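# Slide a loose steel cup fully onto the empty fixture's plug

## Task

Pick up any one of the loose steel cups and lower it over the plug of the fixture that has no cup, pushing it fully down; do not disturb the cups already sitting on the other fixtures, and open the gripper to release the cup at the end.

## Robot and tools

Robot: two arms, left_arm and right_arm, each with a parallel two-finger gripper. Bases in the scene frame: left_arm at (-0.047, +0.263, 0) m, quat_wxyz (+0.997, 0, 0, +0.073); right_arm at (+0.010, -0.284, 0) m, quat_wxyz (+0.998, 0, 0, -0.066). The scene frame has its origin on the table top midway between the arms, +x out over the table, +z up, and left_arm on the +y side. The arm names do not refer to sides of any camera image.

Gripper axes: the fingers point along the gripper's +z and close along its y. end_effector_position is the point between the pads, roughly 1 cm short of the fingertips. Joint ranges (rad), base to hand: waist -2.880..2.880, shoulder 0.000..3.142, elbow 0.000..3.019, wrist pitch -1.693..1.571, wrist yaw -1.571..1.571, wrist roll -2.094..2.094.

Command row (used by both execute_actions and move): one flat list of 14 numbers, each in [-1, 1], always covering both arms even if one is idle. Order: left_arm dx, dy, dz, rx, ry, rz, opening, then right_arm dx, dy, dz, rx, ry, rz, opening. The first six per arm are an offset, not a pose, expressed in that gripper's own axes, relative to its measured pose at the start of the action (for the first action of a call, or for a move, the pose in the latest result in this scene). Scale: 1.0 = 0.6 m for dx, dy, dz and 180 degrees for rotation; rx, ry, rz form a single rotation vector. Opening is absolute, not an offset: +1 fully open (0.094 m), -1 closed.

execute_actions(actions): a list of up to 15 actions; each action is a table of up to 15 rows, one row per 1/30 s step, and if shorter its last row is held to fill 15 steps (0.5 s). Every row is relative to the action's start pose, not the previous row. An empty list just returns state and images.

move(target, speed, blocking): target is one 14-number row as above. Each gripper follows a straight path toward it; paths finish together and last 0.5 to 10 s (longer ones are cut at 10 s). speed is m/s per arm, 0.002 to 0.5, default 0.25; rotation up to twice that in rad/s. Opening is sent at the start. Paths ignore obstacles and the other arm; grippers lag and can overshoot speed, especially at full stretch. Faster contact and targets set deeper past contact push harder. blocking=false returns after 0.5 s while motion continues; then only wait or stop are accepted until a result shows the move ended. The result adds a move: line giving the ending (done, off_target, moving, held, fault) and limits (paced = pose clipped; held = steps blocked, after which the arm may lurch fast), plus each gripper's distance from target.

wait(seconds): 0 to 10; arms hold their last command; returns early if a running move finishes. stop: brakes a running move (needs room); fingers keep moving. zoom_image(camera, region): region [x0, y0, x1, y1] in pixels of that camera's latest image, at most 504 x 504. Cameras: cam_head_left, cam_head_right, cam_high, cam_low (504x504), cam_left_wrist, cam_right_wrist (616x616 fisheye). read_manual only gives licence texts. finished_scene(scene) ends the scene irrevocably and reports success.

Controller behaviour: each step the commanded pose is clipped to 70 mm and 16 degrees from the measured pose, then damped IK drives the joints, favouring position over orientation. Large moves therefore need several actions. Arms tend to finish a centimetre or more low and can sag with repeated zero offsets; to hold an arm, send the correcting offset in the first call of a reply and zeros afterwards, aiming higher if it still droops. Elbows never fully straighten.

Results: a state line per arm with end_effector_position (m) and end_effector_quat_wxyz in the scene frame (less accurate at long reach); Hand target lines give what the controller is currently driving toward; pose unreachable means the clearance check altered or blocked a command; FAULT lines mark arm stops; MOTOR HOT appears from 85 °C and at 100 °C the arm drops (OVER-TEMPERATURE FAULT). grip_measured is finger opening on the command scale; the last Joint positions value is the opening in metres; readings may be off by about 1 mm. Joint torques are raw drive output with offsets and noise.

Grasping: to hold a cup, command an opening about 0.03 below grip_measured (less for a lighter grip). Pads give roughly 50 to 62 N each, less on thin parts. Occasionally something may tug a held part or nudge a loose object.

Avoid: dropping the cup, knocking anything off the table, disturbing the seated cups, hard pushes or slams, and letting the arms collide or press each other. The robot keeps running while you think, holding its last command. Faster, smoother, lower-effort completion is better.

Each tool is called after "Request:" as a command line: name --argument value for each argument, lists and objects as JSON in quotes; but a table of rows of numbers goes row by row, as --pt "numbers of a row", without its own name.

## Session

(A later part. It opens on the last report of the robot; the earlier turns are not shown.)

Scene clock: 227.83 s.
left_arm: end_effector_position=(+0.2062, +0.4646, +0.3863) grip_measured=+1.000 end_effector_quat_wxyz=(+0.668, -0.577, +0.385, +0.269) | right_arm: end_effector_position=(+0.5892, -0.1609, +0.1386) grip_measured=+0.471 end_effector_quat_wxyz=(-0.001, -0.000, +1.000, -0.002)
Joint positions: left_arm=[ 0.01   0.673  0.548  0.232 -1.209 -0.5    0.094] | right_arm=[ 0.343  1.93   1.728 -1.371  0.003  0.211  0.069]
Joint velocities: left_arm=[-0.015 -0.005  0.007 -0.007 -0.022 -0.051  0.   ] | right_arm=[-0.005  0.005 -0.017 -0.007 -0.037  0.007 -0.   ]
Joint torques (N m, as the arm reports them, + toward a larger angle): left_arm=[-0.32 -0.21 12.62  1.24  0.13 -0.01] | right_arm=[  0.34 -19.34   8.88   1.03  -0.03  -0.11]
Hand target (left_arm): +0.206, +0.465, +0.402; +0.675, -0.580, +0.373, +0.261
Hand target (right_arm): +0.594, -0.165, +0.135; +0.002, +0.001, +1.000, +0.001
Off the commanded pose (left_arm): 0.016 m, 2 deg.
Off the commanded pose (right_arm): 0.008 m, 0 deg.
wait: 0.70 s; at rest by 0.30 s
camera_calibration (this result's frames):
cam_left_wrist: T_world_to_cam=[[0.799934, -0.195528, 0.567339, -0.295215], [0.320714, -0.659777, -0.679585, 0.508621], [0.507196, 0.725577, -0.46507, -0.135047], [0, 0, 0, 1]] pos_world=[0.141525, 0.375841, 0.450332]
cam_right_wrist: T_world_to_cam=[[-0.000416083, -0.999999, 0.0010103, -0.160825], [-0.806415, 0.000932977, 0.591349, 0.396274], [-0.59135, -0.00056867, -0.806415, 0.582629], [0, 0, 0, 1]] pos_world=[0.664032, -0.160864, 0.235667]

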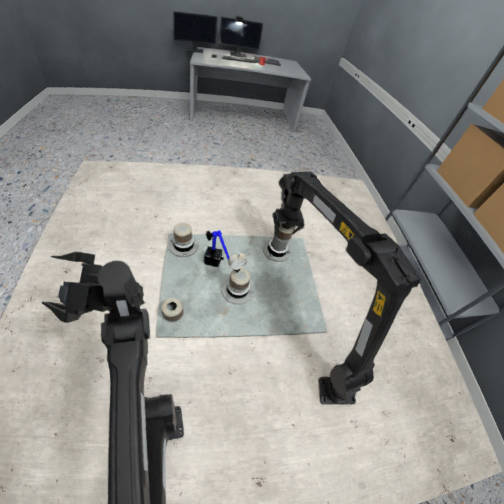

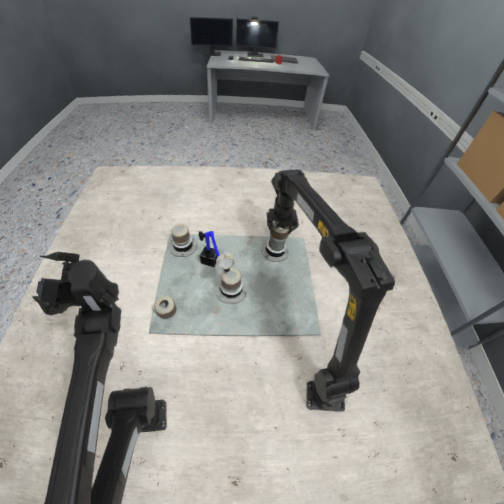

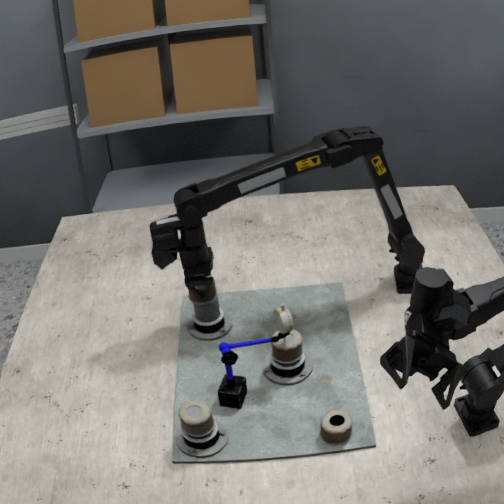

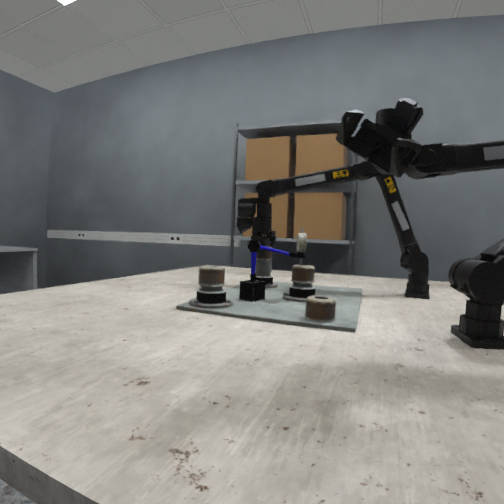

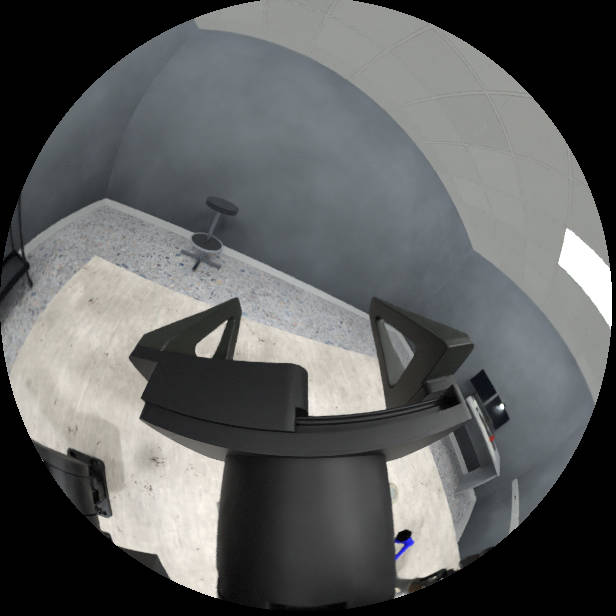

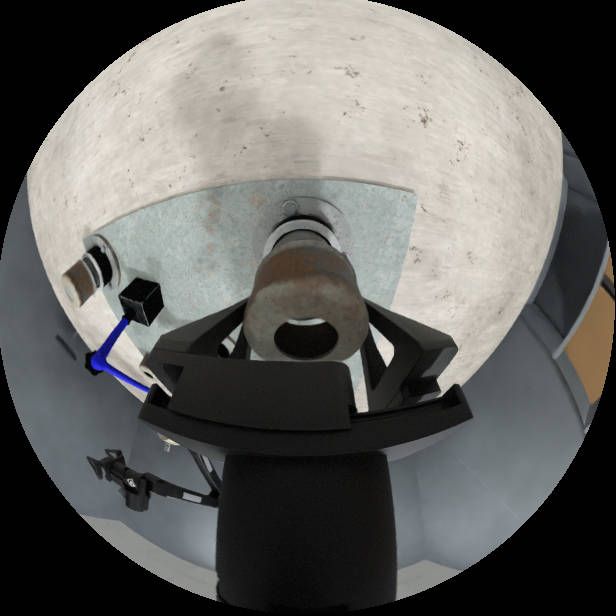

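Request:
execute_actions --actions '[[[-0.0209,-0.0157,0.0019,0.0012,-0.003,-0.0099,1,-0.0065,0.0004,0.0060,-0.0016,-0.0019,0,0.425],[-0.0209,-0.0157,0.0019,0.0012,-0.003,-0.0099,1,-0.0043,0.0068,0.0060,-0.0016,-0.0019,0,0.425],[-0.0209,-0.0157,0.0019,0.0012,-0.003,-0.0099,1,-0.0029,0.0111,0.0060,-0.0016,-0.0019,0,0.425],[-0.0209,-0.0157,0.0019,0.0012,-0.003,-0.0099,1,-0.0022,0.0131,0.0060,-0.0016,-0.0019,0,0.425],[-0.0209,-0.0157,0.0019,0.0012,-0.003,-0.0099,1,-0.0018,0.0144,0.0060,-0.0016,-0.0019,0,0.425],[-0.0209,-0.0157,0.0019,0.0012,-0.003,-0.0099,1,-0.0014,0.0154,0.0060,-0.0016,-0.0019,0,0.425],[-0.0209,-0.0157,0.0019,0.0012,-0.003,-0.0099,1,-0.0011,0.0165,0.0060,-0.0016,-0.0019,0,0.425],[-0.0209,-0.0157,0.0019,0.0012,-0.003,-0.0099,1,-0.0008,0.0172,0.0060,-0.0016,-0.0019,0,0.425],[-0.0209,-0.0157,0.0019,0.0012,-0.003,-0.0099,1,-0.0007,0.0177,0.0073,-0.0016,-0.0019,0,0.425],[-0.0209,-0.0157,0.0019,0.0012,-0.003,-0.0099,1,-0.0005,0.0183,0.0087,-0.0016,-0.0019,0,0.425],[-0.0209,-0.0157,0.0019,0.0012,-0.003,-0.0099,1,-0.0005,0.0183,0.0101,-0.0016,-0.0019,0,0.425],[-0.0209,-0.0157,0.0019,0.0012,-0.003,-0.0099,1,-0.0005,0.0183,0.0115,-0.0016,-0.0019,0,0.425],[-0.0209,-0.0157,0.0019,0.0012,-0.003,-0.0099,1,-0.0005,0.0183,0.0129,-0.0016,-0.0019,0,0.425],[-0.0209,-0.0157,0.0019,0.0012,-0.003,-0.0099,1,-0.0005,0.0183,0.0143,-0.0016,-0.0019,0,0.425]]]'

Request:
wait --seconds 0.7

Scene clock: 297.70 s.
left_arm: end_effector_position=(+0.2062, +0.4646, +0.3863) grip_measured=+1.000 end_effector_quat_wxyz=(+0.668, -0.577, +0.385, +0.269) | right_arm: end_effector_position=(+0.5874, -0.1599, +0.1337) grip_measured=+0.471 end_effector_quat_wxyz=(-0.002, +0.002, +1.000, -0.002)
Joint positions: left_arm=[ 0.01   0.673  0.548  0.232 -1.209 -0.5    0.094] | right_arm=[ 0.345  1.93   1.715 -1.36   0.003  0.218  0.069]
Joint velocities: left_arm=[-0.005 -0.005  0.012 -0.002  0.022 -0.081  0.   ] | right_arm=[ 0.005 -0.015 -0.037  0.017  0.007  0.037  0.   ]
Joint torques (N m, as the arm reports them, + toward a larger angle): left_arm=[-0.33 -0.21 12.63  1.22  0.13 -0.01] | right_arm=[  2.47 -19.42   8.78   1.    -0.04   0.09]
Hand target (left_arm): +0.206, +0.465, +0.402; +0.675, -0.580, +0.373, +0.261
Hand target (right_arm): +0.589, -0.150, +0.130; +0.002, -0.000, +1.000, +0.001
Off the commanded pose (left_arm): 0.016 m, 2 deg.
Off the commanded pose (right_arm): 0.011 m, 1 deg.
camera_calibration (this result's frames):
cam_left_wrist: T_world_to_cam=[[0.799934, -0.195528, 0.567339, -0.295215], [0.320714, -0.659777, -0.679585, 0.508621], [0.507196, 0.725577, -0.46507, -0.135047], [0, 0, 0, 1]] pos_world=[0.141525, 0.375841, 0.450332]
cam_right_wrist: T_world_to_cam=[[-0.00499145, -0.999987, 0.00143476, -0.15718], [-0.805313, 0.00487032, 0.592829, 0.397516], [-0.592828, 0.00180364, -0.805327, 0.578793], [0, 0, 0, 1]] pos_world=[0.662465, -0.160158, 0.230684]

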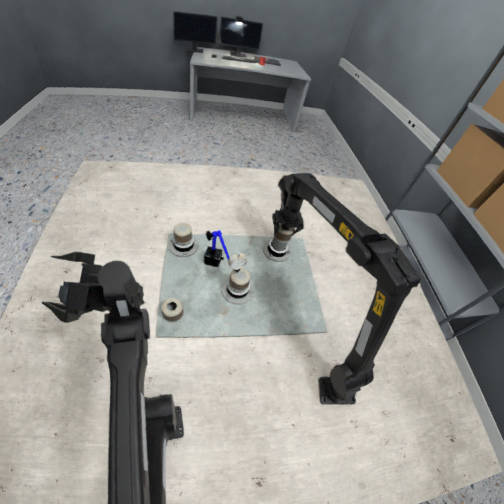

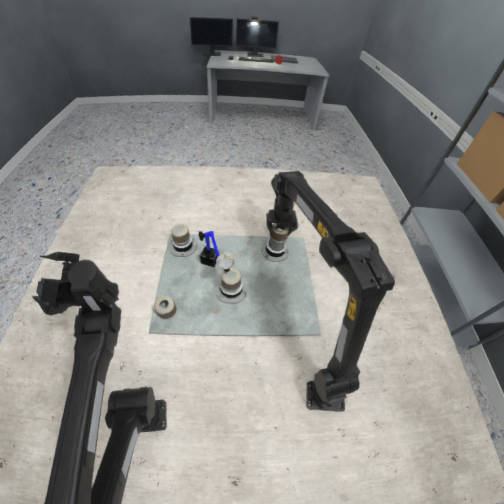

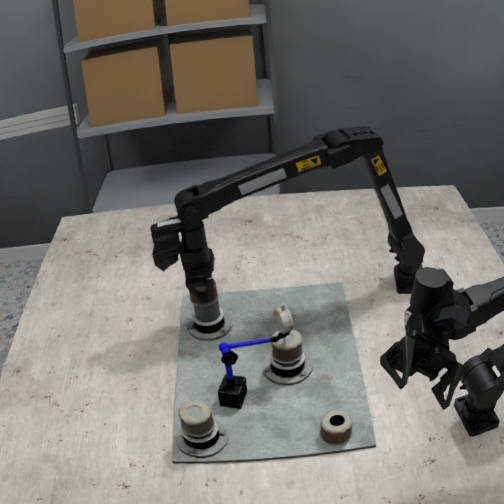

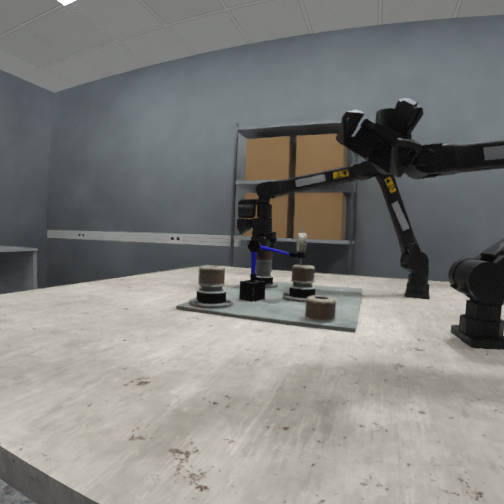

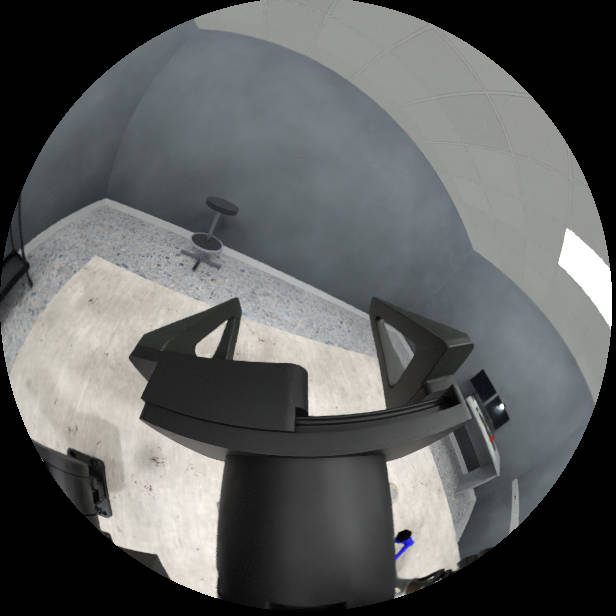

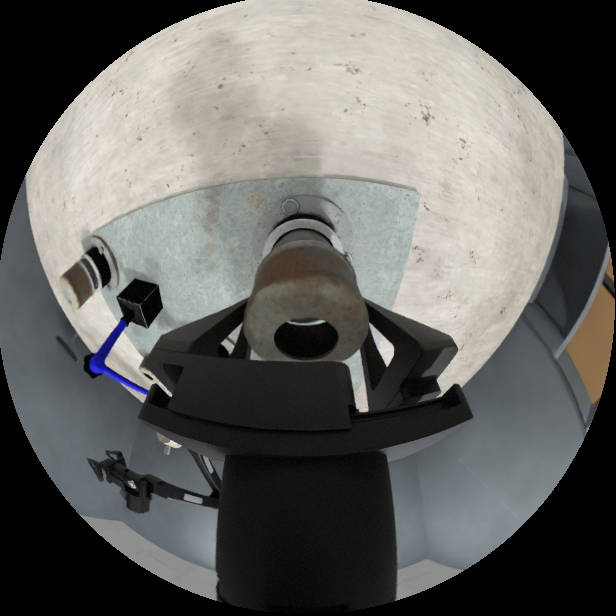

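Scene clock: 298.40 s.
left_arm: end_effector_position=(+0.2062, +0.4646, +0.3863) grip_measured=+1.000 end_effector_quat_wxyz=(+0.668, -0.577, +0.385, +0.269) | right_arm: end_effector_position=(+0.5871, -0.1595, +0.1329) grip_measured=+0.471 end_effector_quat_wxyz=(-0.002, +0.002, +1.000, -0.002)
Joint positions: left_arm=[ 0.01   0.673  0.548  0.232 -1.209 -0.5    0.094] | right_arm=[ 0.346  1.93   1.712 -1.358  0.003  0.219  0.069]
Joint velocities: left_arm=[-0.005 -0.015 -0.002 -0.002 -0.066 -0.007  0.   ] | right_arm=[-0.005 -0.005 -0.007  0.012 -0.022  0.022  0.001]
Joint torques (N m, as the arm reports them, + toward a larger angle): left_arm=[-0.3  -0.24 12.63  1.25  0.13 -0.01] | right_arm=[  2.76 -19.39   8.84   1.04  -0.04   0.1 ]
Hand target (left_arm): +0.206, +0.465, +0.402; +0.675, -0.580, +0.373, +0.261
Hand target (right_arm): +0.589, -0.150, +0.130; +0.002, -0.000, +1.000, +0.001
Off the commanded pose (left_arm): 0.016 m, 2 deg.
Off the commanded pose (right_arm): 0.010 m, 1 deg.
wait: 0.70 s; at rest by 0.17 s
camera_calibration (this result's frames):
cam_left_wrist: T_world_to_cam=[[0.799934, -0.195528, 0.567339, -0.295215], [0.320714, -0.659777, -0.679585, 0.508621], [0.507196, 0.725577, -0.46507, -0.135047], [0, 0, 0, 1]] pos_world=[0.141525, 0.375841, 0.450332]
cam_right_wrist: T_world_to_cam=[[-0.00537291, -0.999985, 0.00143865, -0.156556], [-0.805314, 0.00517983, 0.592825, 0.397846], [-0.592824, 0.00202663, -0.80533, 0.577973], [0, 0, 0, 1]] pos_world=[0.662186, -0.159786, 0.22983]

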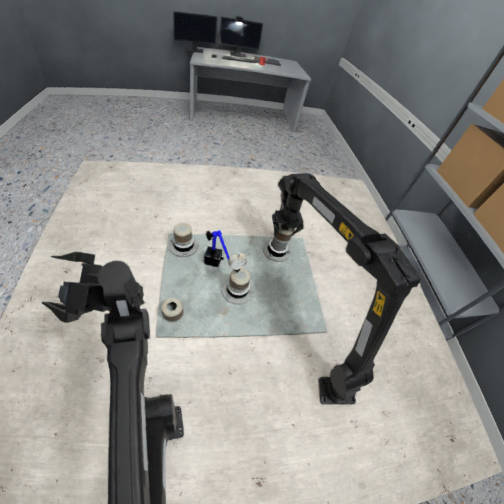

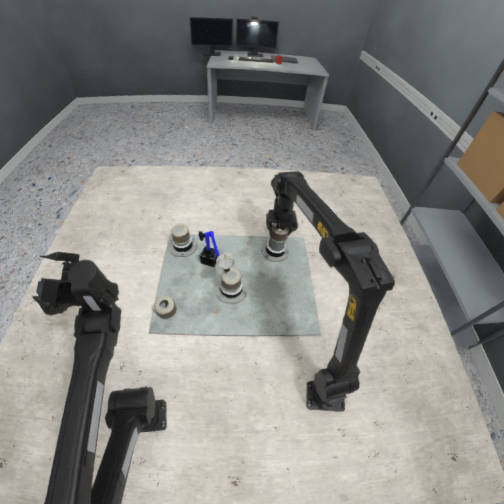

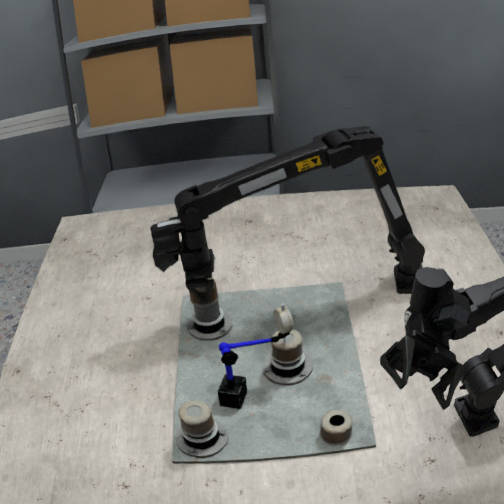

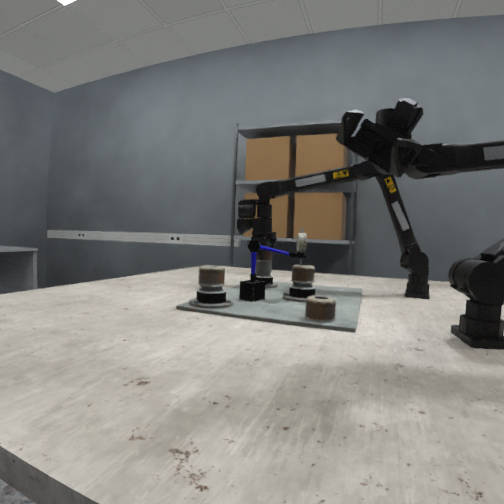

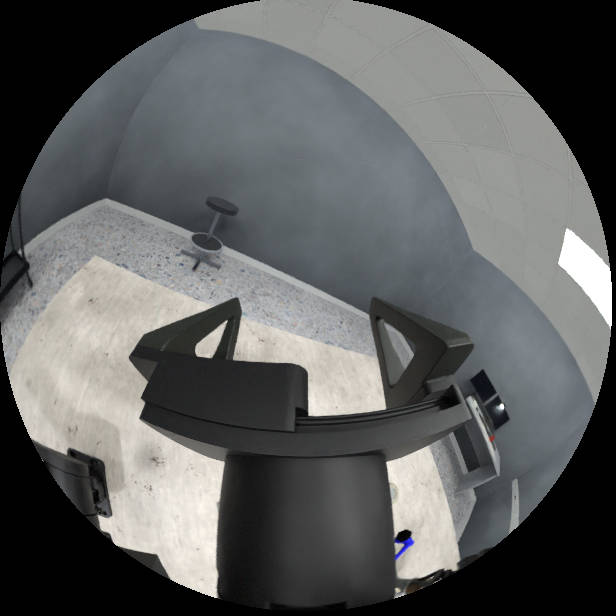

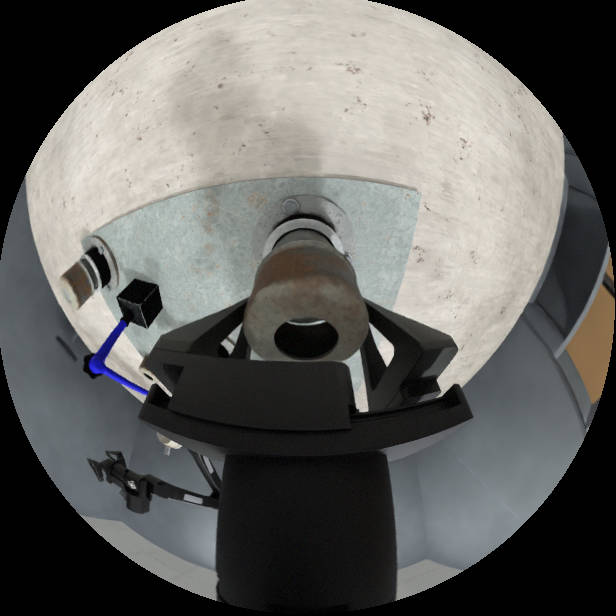

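Request:
zoom_image --camera "cam_right_wrist" --region '[243, 180, 369, 306]'

Request:
zoom_image --camera "cam_high" --region '[180, 275, 230, 325]'

Request:
zoom_image --camera "cam_low" --region '[245, 240, 285, 285]'

Request:
zoom_image --camera "cam_right_wrist" --region '[264, 300, 348, 370]'

Region (243, 180, 369, 306) of cam_right_wrist's 616x616 image, scaled by 4.000, with more detail than that image has.

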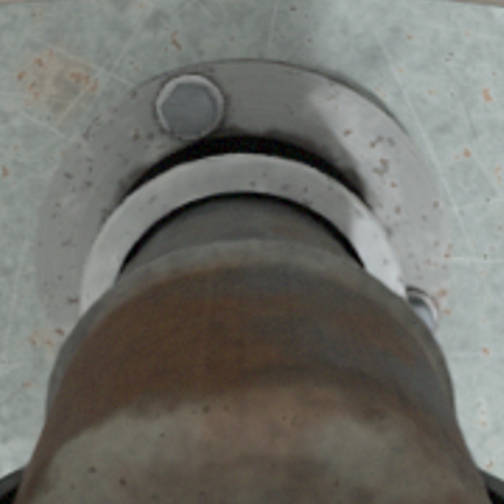

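Region (180, 275, 230, 325) of cam_high's 504x504 image, scaled by 10.080, with more detail than that image has.

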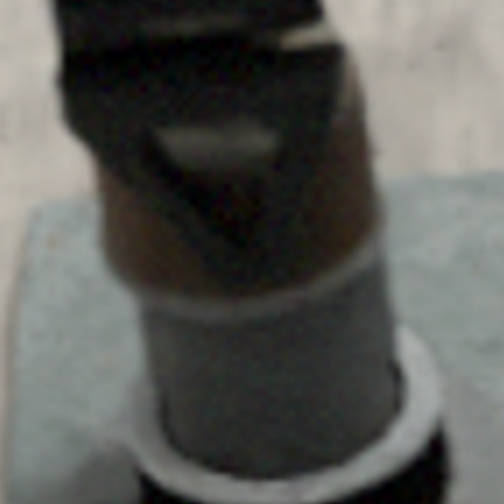

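Region (245, 240, 285, 285) of cam_low's 504x504 image, scaled by 11.200, with more detail than that image has.

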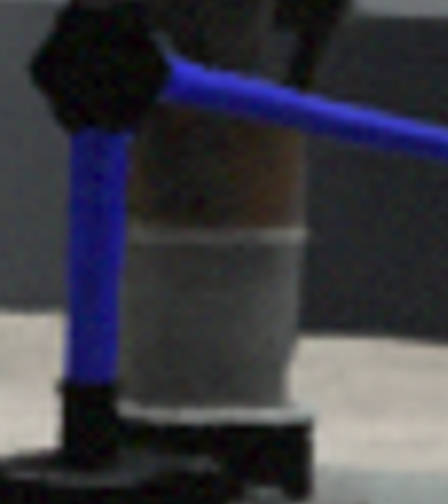

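Region (264, 300, 348, 370) of cam_right_wrist's 616x616 image, scaled by 6.000, with more detail than that image has.

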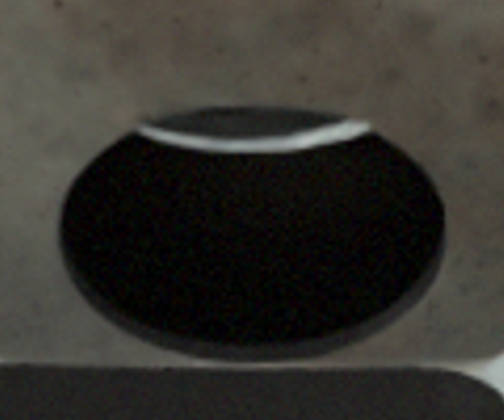

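Request:
execute_actions --actions '[[[-0.0209,-0.0157,0.0019,0.0012,-0.003,-0.0099,1,-0.0033,0.0165,0.0053,-0.0016,-0.0025,-0.0013,0.425],[-0.0209,-0.0157,0.0019,0.0012,-0.003,-0.0099,1,-0.0027,0.0171,0.0061,-0.0016,-0.0025,-0.0013,0.425],[-0.0209,-0.0157,0.0019,0.0012,-0.003,-0.0099,1,-0.0021,0.0177,0.0073,-0.0016,-0.0025,-0.0013,0.425],[-0.0209,-0.0157,0.0019,0.0012,-0.003,-0.0099,1,-0.0015,0.0183,0.0088,-0.0016,-0.0025,-0.0013,0.425],[-0.0209,-0.0157,0.0019,0.0012,-0.003,-0.0099,1,-0.0009,0.0189,0.0106,-0.0016,-0.0025,-0.0013,0.425],[-0.0209,-0.0157,0.0019,0.0012,-0.003,-0.0099,1,-0.0009,0.0189,0.0128,-0.0016,-0.0025,-0.0013,0.425],[-0.0209,-0.0157,0.0019,0.0012,-0.003,-0.0099,1,-0.0009,0.0189,0.0151,-0.0016,-0.0025,-0.0013,0.425],[-0.0209,-0.0157,0.0019,0.0012,-0.003,-0.0099,1,-0.0009,0.0189,0.0176,-0.0016,-0.0025,-0.0013,0.425],[-0.0209,-0.0157,0.0019,0.0012,-0.003,-0.0099,1,-0.0009,0.0189,0.0203,-0.0016,-0.0025,-0.0013,0.425],[-0.0209,-0.0157,0.0019,0.0012,-0.003,-0.0099,1,-0.0010,0.0189,0.0231,-0.0016,-0.0025,-0.0013,0.425],[-0.0209,-0.0157,0.0019,0.0012,-0.003,-0.0099,1,-0.0010,0.0189,0.0261,-0.0016,-0.0025,-0.0013,0.425],[-0.0209,-0.0157,0.0019,0.0012,-0.003,-0.0099,1,-0.0010,0.0190,0.0291,-0.0016,-0.0025,-0.0013,0.425],[-0.0209,-0.0157,0.0019,0.0012,-0.003,-0.0099,1,-0.0010,0.0190,0.0321,-0.0016,-0.0025,-0.0013,0.425],[-0.0209,-0.0157,0.0019,0.0012,-0.003,-0.0099,1,-0.0010,0.0190,0.0351,-0.0016,-0.0025,-0.0013,0.425],[-0.0209,-0.0157,0.0019,0.0012,-0.003,-0.0099,1,-0.0010,0.0190,0.0381,-0.0016,-0.0025,-0.0013,0.425]],[[-0.0209,-0.0157,0.0019,0.0012,-0.003,-0.0099,1,-0.0060,0.0110,0.0230,-0.0016,-0.002,0,0.425],[-0.0209,-0.0157,0.0019,0.0012,-0.003,-0.0099,1,-0.0070,0.0070,0.0263,-0.0016,-0.002,0,0.425],[-0.0209,-0.0157,0.0019,0.0012,-0.003,-0.0099,1,-0.0076,0.0042,0.0300,-0.0016,-0.002,0,0.425],[-0.0209,-0.0157,0.0019,0.0012,-0.003,-0.0099,1,-0.0076,0.0042,0.0338,-0.0016,-0.002,0,0.425],[-0.0209,-0.0157,0.0019,0.0012,-0.003,-0.0099,1,-0.0076,0.0042,0.0377,-0.0016,-0.002,0,0.425],[-0.0209,-0.0157,0.0019,0.0012,-0.003,-0.0099,1,-0.0076,0.0042,0.0415,-0.0016,-0.002,0,0.425],[-0.0209,-0.0157,0.0019,0.0012,-0.003,-0.0099,1,-0.0076,0.0042,0.0453,-0.0016,-0.002,0,0.425],[-0.0209,-0.0157,0.0019,0.0012,-0.003,-0.0099,1,-0.0076,0.0042,0.0490,-0.0016,-0.002,0,0.425],[-0.0209,-0.0157,0.0019,0.0012,-0.003,-0.0099,1,-0.0076,0.0042,0.0525,-0.0016,-0.002,0,0.425],[-0.0209,-0.0157,0.0019,0.0012,-0.003,-0.0099,1,-0.0076,0.0042,0.0557,-0.0016,-0.002,0,0.425],[-0.0209,-0.0157,0.0019,0.0012,-0.003,-0.0099,1,-0.0076,0.0042,0.0585,-0.0016,-0.002,0,0.425],[-0.0209,-0.0157,0.0019,0.0012,-0.003,-0.0099,1,-0.0076,0.0042,0.0610,-0.0016,-0.002,0,0.425],[-0.0209,-0.0157,0.0019,0.0012,-0.003,-0.0099,1,-0.0076,0.0042,0.0632,-0.0016,-0.002,0,0.425],[-0.0209,-0.0157,0.0019,0.0012,-0.003,-0.0099,1,-0.0076,0.0042,0.0650,-0.0016,-0.002,0,0.425],[-0.0209,-0.0157,0.0019,0.0012,-0.003,-0.0099,1,-0.0076,0.0042,0.0667,-0.0016,-0.002,0,0.425]]]'

Request:
wait --seconds 0.7

Scene clock: 334.67 s.
left_arm: end_effector_position=(+0.2062, +0.4646, +0.3863) grip_measured=+1.000 end_effector_quat_wxyz=(+0.668, -0.577, +0.385, +0.269) | right_arm: end_effector_position=(+0.5857, -0.1575, +0.0907) grip_measured=+0.470 end_effector_quat_wxyz=(+0.002, +0.003, +1.000, -0.001)
Joint positions: left_arm=[ 0.01   0.673  0.548  0.232 -1.209 -0.5    0.094] | right_arm=[ 0.35   1.953  1.633 -1.248  0.003  0.224  0.069]
Joint velocities: left_arm=[-0.005 -0.005  0.007 -0.002  0.037 -0.051  0.   ] | right_arm=[-0.015  0.005 -0.012  0.002  0.022  0.095 -0.   ]
Joint torques (N m, as the arm reports them, + toward a larger angle): left_arm=[-0.32 -0.23 12.62  1.25  0.13 -0.01] | right_arm=[  1.71 -18.93   8.02   1.59  -0.02   0.  ]
Hand target (left_arm): +0.206, +0.465, +0.402; +0.675, -0.580, +0.373, +0.261
Hand target (right_arm): +0.589, -0.155, +0.080; +0.004, +0.003, +1.000, +0.001
Off the commanded pose (left_arm): 0.016 m, 2 deg.
Off the commanded pose (right_arm): 0.011 m, 0 deg.
camera_calibration (this result's frames):
cam_left_wrist: T_world_to_cam=[[0.799934, -0.195528, 0.567339, -0.295215], [0.320714, -0.659777, -0.679585, 0.508621], [0.507196, 0.725577, -0.46507, -0.135047], [0, 0, 0, 1]] pos_world=[0.141525, 0.375841, 0.450332]
cam_right_wrist: T_world_to_cam=[[-0.00613905, -0.999981, -0.000615769, -0.153812], [-0.809666, 0.00460928, 0.586873, 0.42471], [-0.586859, 0.00410141, -0.809679, 0.540337], [0, 0, 0, 1]] pos_world=[0.66003, -0.157983, 0.188154]

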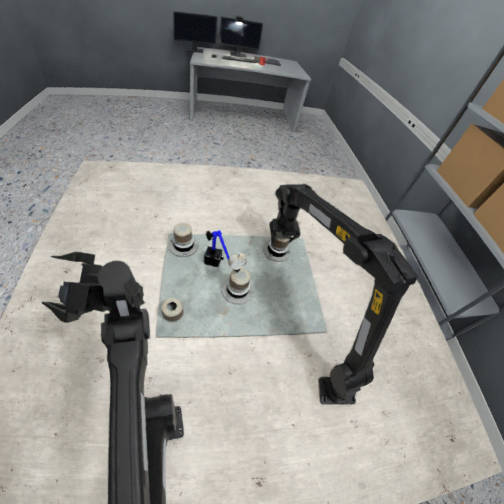

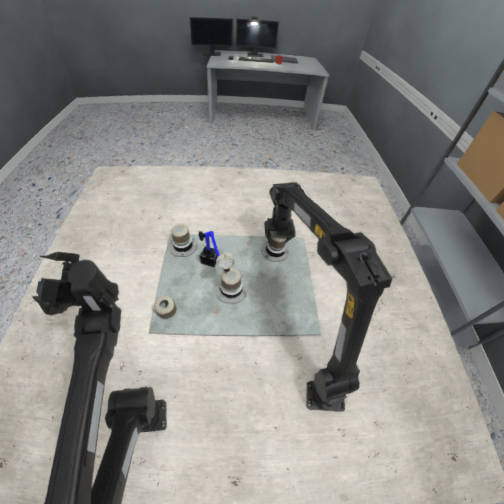

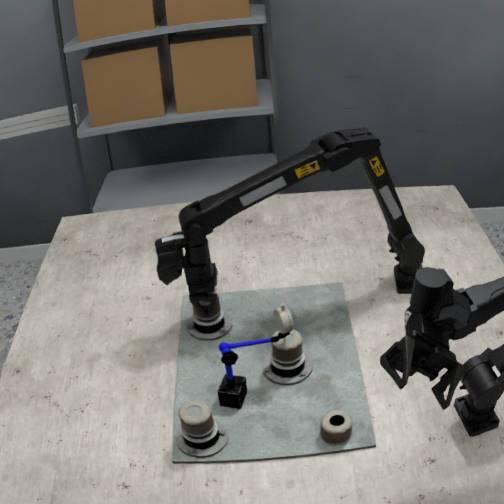

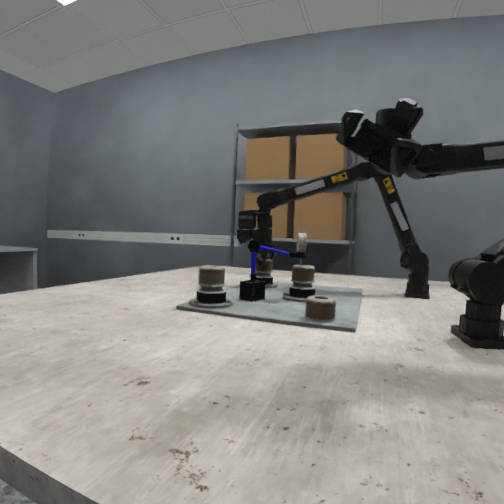

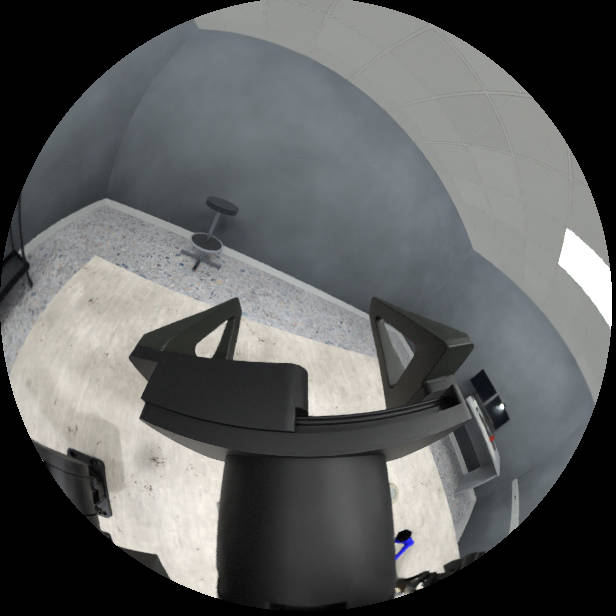

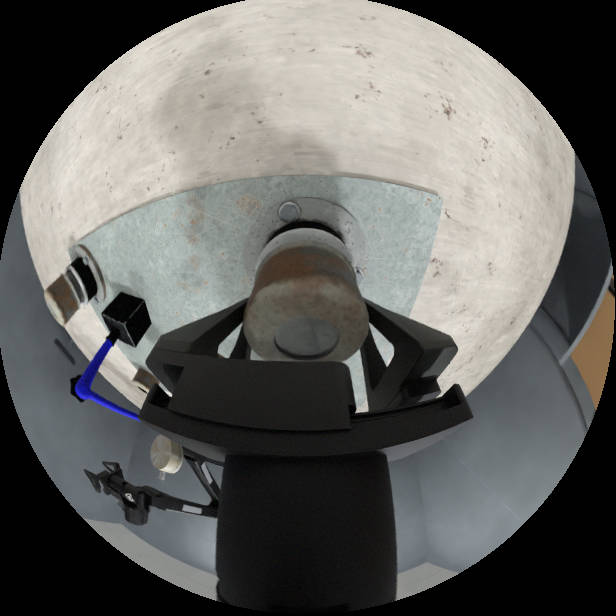

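Scene clock: 335.37 s.
left_arm: end_effector_position=(+0.2062, +0.4646, +0.3863) grip_measured=+1.000 end_effector_quat_wxyz=(+0.668, -0.577, +0.385, +0.269) | right_arm: end_effector_position=(+0.5857, -0.1575, +0.0905) grip_measured=+0.470 end_effector_quat_wxyz=(+0.002, +0.003, +1.000, -0.001)
Joint positions: left_arm=[ 0.01   0.673  0.548  0.232 -1.209 -0.5    0.094] | right_arm=[ 0.35   1.953  1.633 -1.247  0.003  0.224  0.069]
Joint velocities: left_arm=[-0.015  0.005  0.007  0.007  0.066 -0.007  0.   ] | right_arm=[-0.005 -0.005 -0.017 -0.002  0.051  0.051  0.001]
Joint torques (N m, as the arm reports them, + toward a larger angle): left_arm=[-0.33 -0.24 12.63  1.24  0.13 -0.01] | right_arm=[  1.56 -18.68   8.11   1.63  -0.04   0.01]
Hand target (left_arm): +0.206, +0.465, +0.402; +0.675, -0.580, +0.373, +0.261
Hand target (right_arm): +0.589, -0.155, +0.080; +0.004, +0.003, +1.000, +0.001
Off the commanded pose (left_arm): 0.016 m, 2 deg.
Off the commanded pose (right_arm): 0.011 m, 0 deg.
wait: 0.70 s; at rest by 0.17 s
camera_calibration (this result's frames):
cam_left_wrist: T_world_to_cam=[[0.799934, -0.195528, 0.567339, -0.295215], [0.320714, -0.659777, -0.679585, 0.508621], [0.507196, 0.725577, -0.46507, -0.135047], [0, 0, 0, 1]] pos_world=[0.141525, 0.375841, 0.450332]
cam_right_wrist: T_world_to_cam=[[-0.00613905, -0.999981, -0.000615769, -0.153822], [-0.809666, 0.00460928, 0.586873, 0.424755], [-0.586859, 0.00410141, -0.809679, 0.540198], [0, 0, 0, 1]] pos_world=[0.659985, -0.157993, 0.188015]

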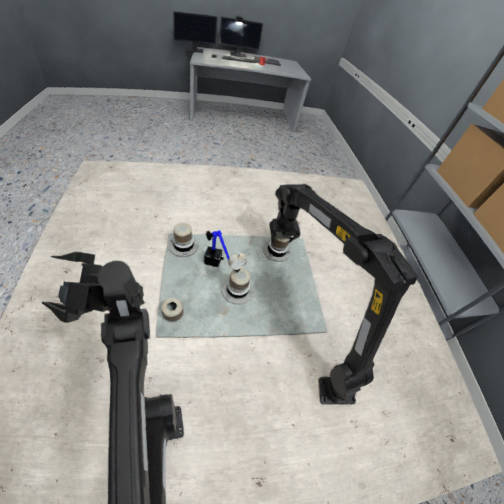

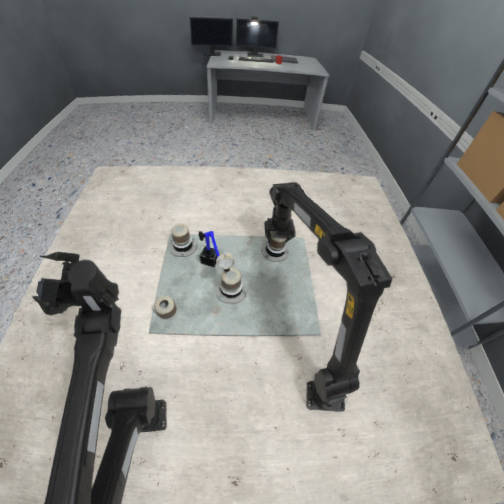

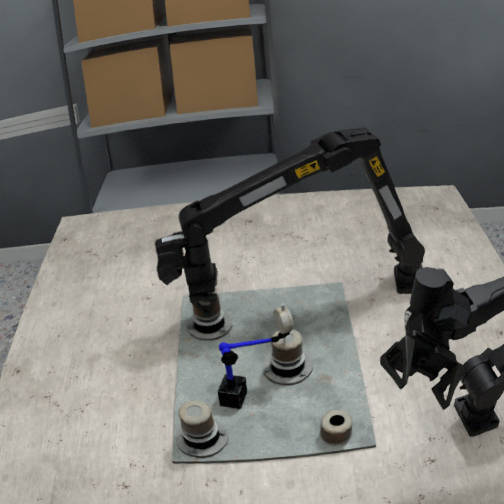

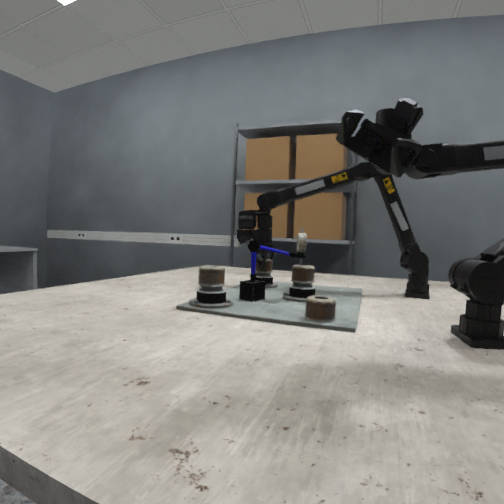

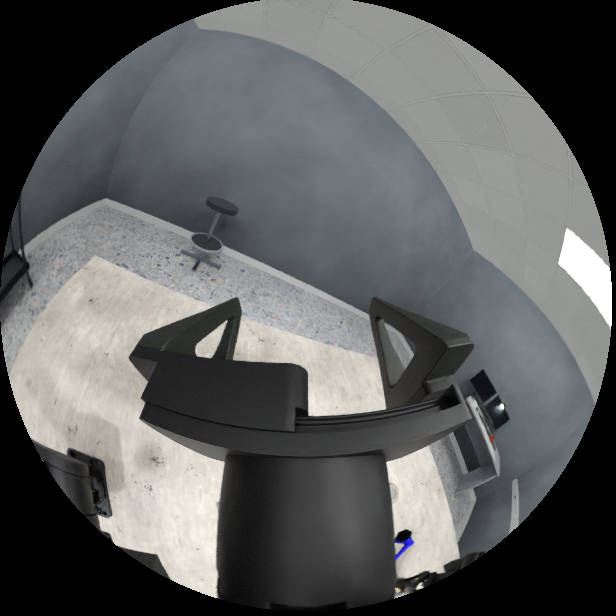

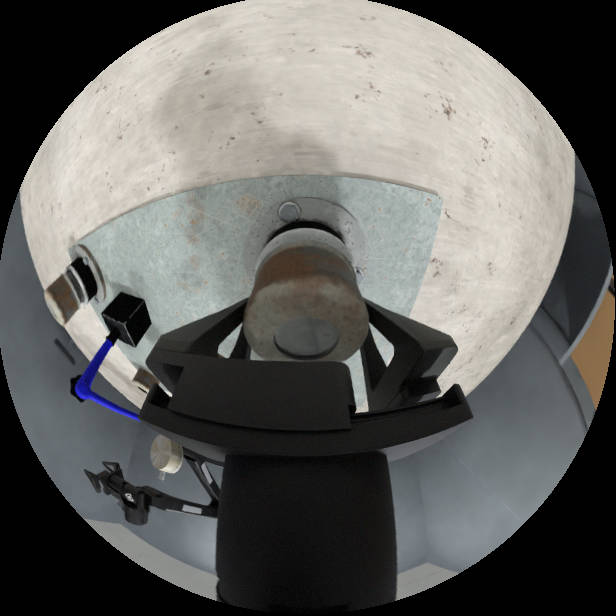

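Request:
execute_actions --actions '[]'

Scene clock: 342.83 s.
left_arm: end_effector_position=(+0.2062, +0.4646, +0.3863) grip_measured=+1.000 end_effector_quat_wxyz=(+0.668, -0.577, +0.385, +0.269) | right_arm: end_effector_position=(+0.5857, -0.1575, +0.0905) grip_measured=+0.470 end_effector_quat_wxyz=(+0.002, +0.003, +1.000, -0.001)
Joint positions: left_arm=[ 0.01   0.673  0.548  0.232 -1.209 -0.5    0.094] | right_arm=[ 0.35   1.953  1.633 -1.247  0.003  0.224  0.069]
Joint velocities: left_arm=[ 0.005  0.015 -0.002  0.002 -0.007 -0.022  0.   ] | right_arm=[-0.015 -0.005 -0.007 -0.007 -0.037  0.007  0.   ]
Joint torques (N m, as the arm reports them, + toward a larger angle): left_arm=[-0.33 -0.2  12.62  1.24  0.13 -0.01] | right_arm=[  1.5  -18.64   8.1    1.64  -0.03   0.01]
Hand target (left_arm): +0.206, +0.465, +0.402; +0.675, -0.580, +0.373, +0.261
Hand target (right_arm): +0.589, -0.155, +0.080; +0.004, +0.003, +1.000, +0.001
Off the commanded pose (left_arm): 0.016 m, 2 deg.
Off the commanded pose (right_arm): 0.011 m, 0 deg.
camera_calibration (this result's frames):
cam_left_wrist: T_world_to_cam=[[0.799934, -0.195528, 0.567339, -0.295215], [0.320714, -0.659777, -0.679585, 0.508621], [0.507196, 0.725577, -0.46507, -0.135047], [0, 0, 0, 1]] pos_world=[0.141525, 0.375841, 0.450332]
cam_right_wrist: T_world_to_cam=[[-0.00613905, -0.999981, -0.000615769, -0.153822], [-0.809666, 0.00460928, 0.586873, 0.424755], [-0.586859, 0.00410141, -0.809679, 0.540198], [0, 0, 0, 1]] pos_world=[0.659985, -0.157993, 0.188015]

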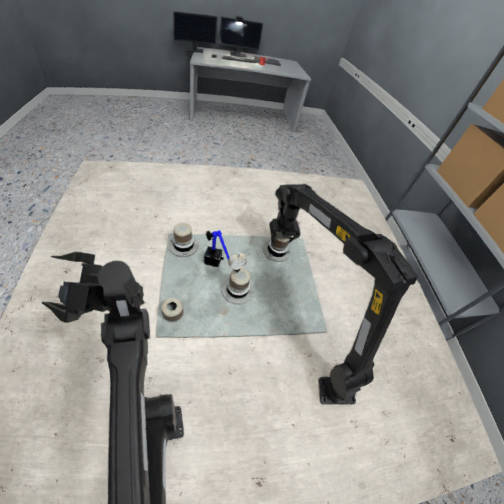

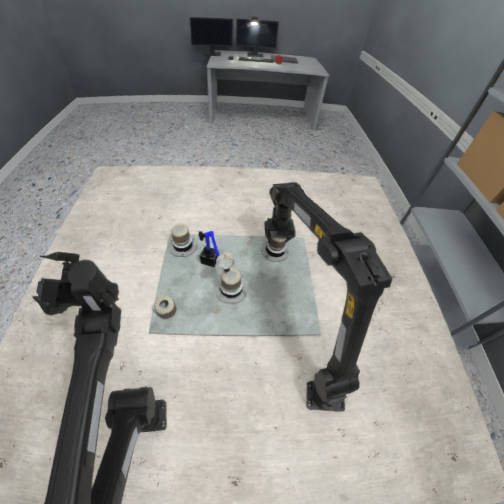

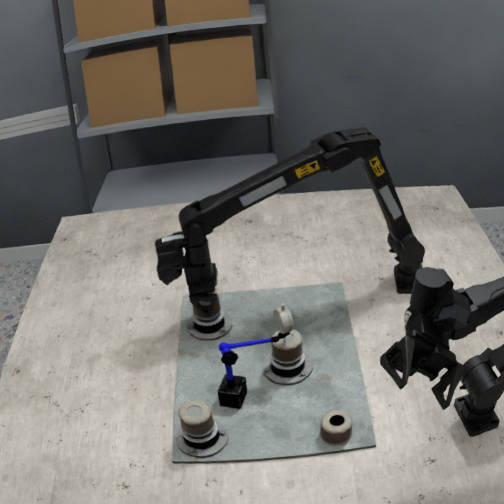

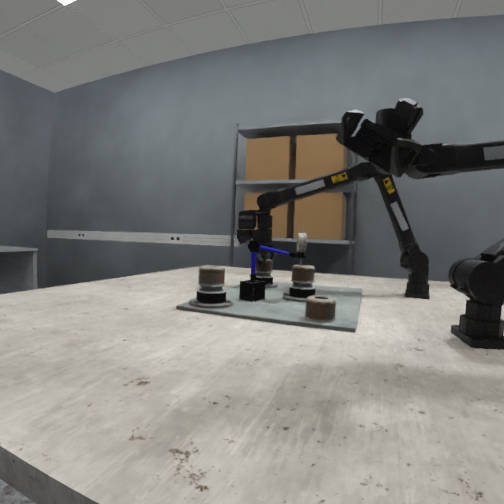

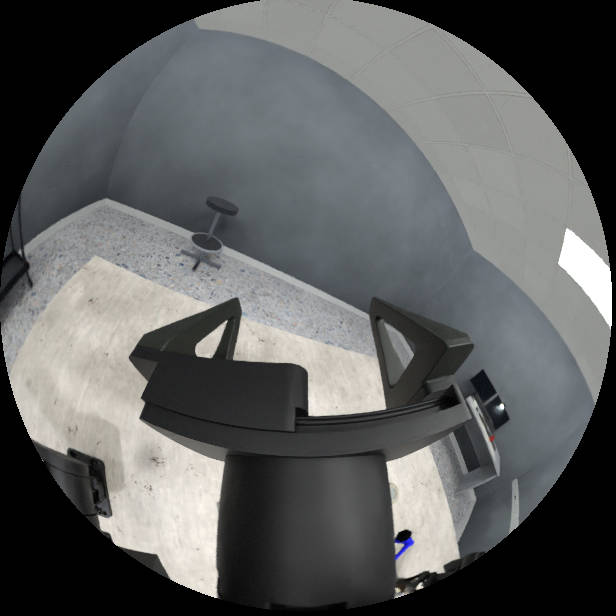

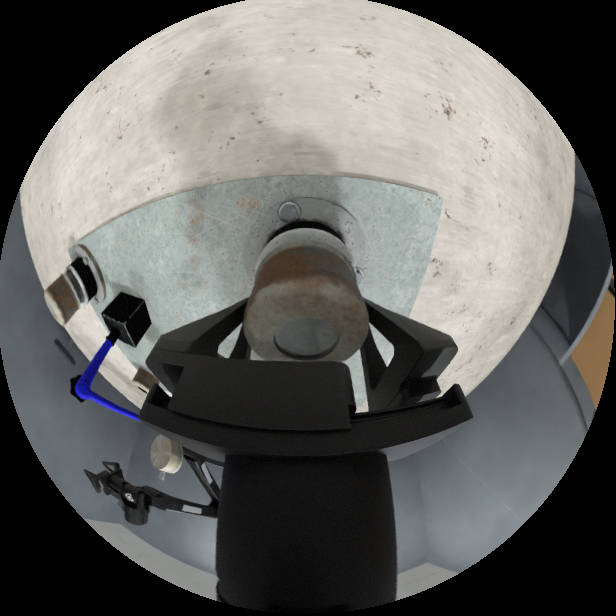

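Request:
zoom_image --camera "cam_high" --region '[150, 260, 330, 400]'

Request:
zoom_image --camera "cam_low" --region '[180, 220, 350, 330]'

Region (150, 260, 330, 400) of cam_high's 504x504 image, scaled by 2.800, with more detail than that image has.

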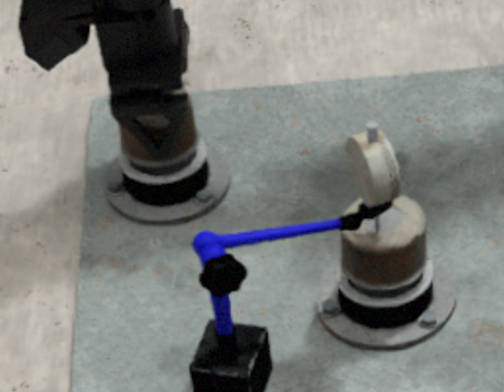

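Region (180, 220, 350, 330) of cam_low's 504x504 image, scaled by 2.965, with more detail than that image has; it fills the top 326 rows of this view, and the rest is white.

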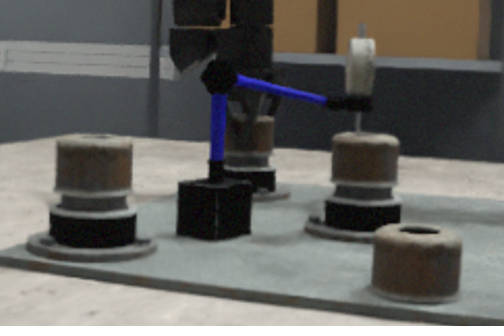

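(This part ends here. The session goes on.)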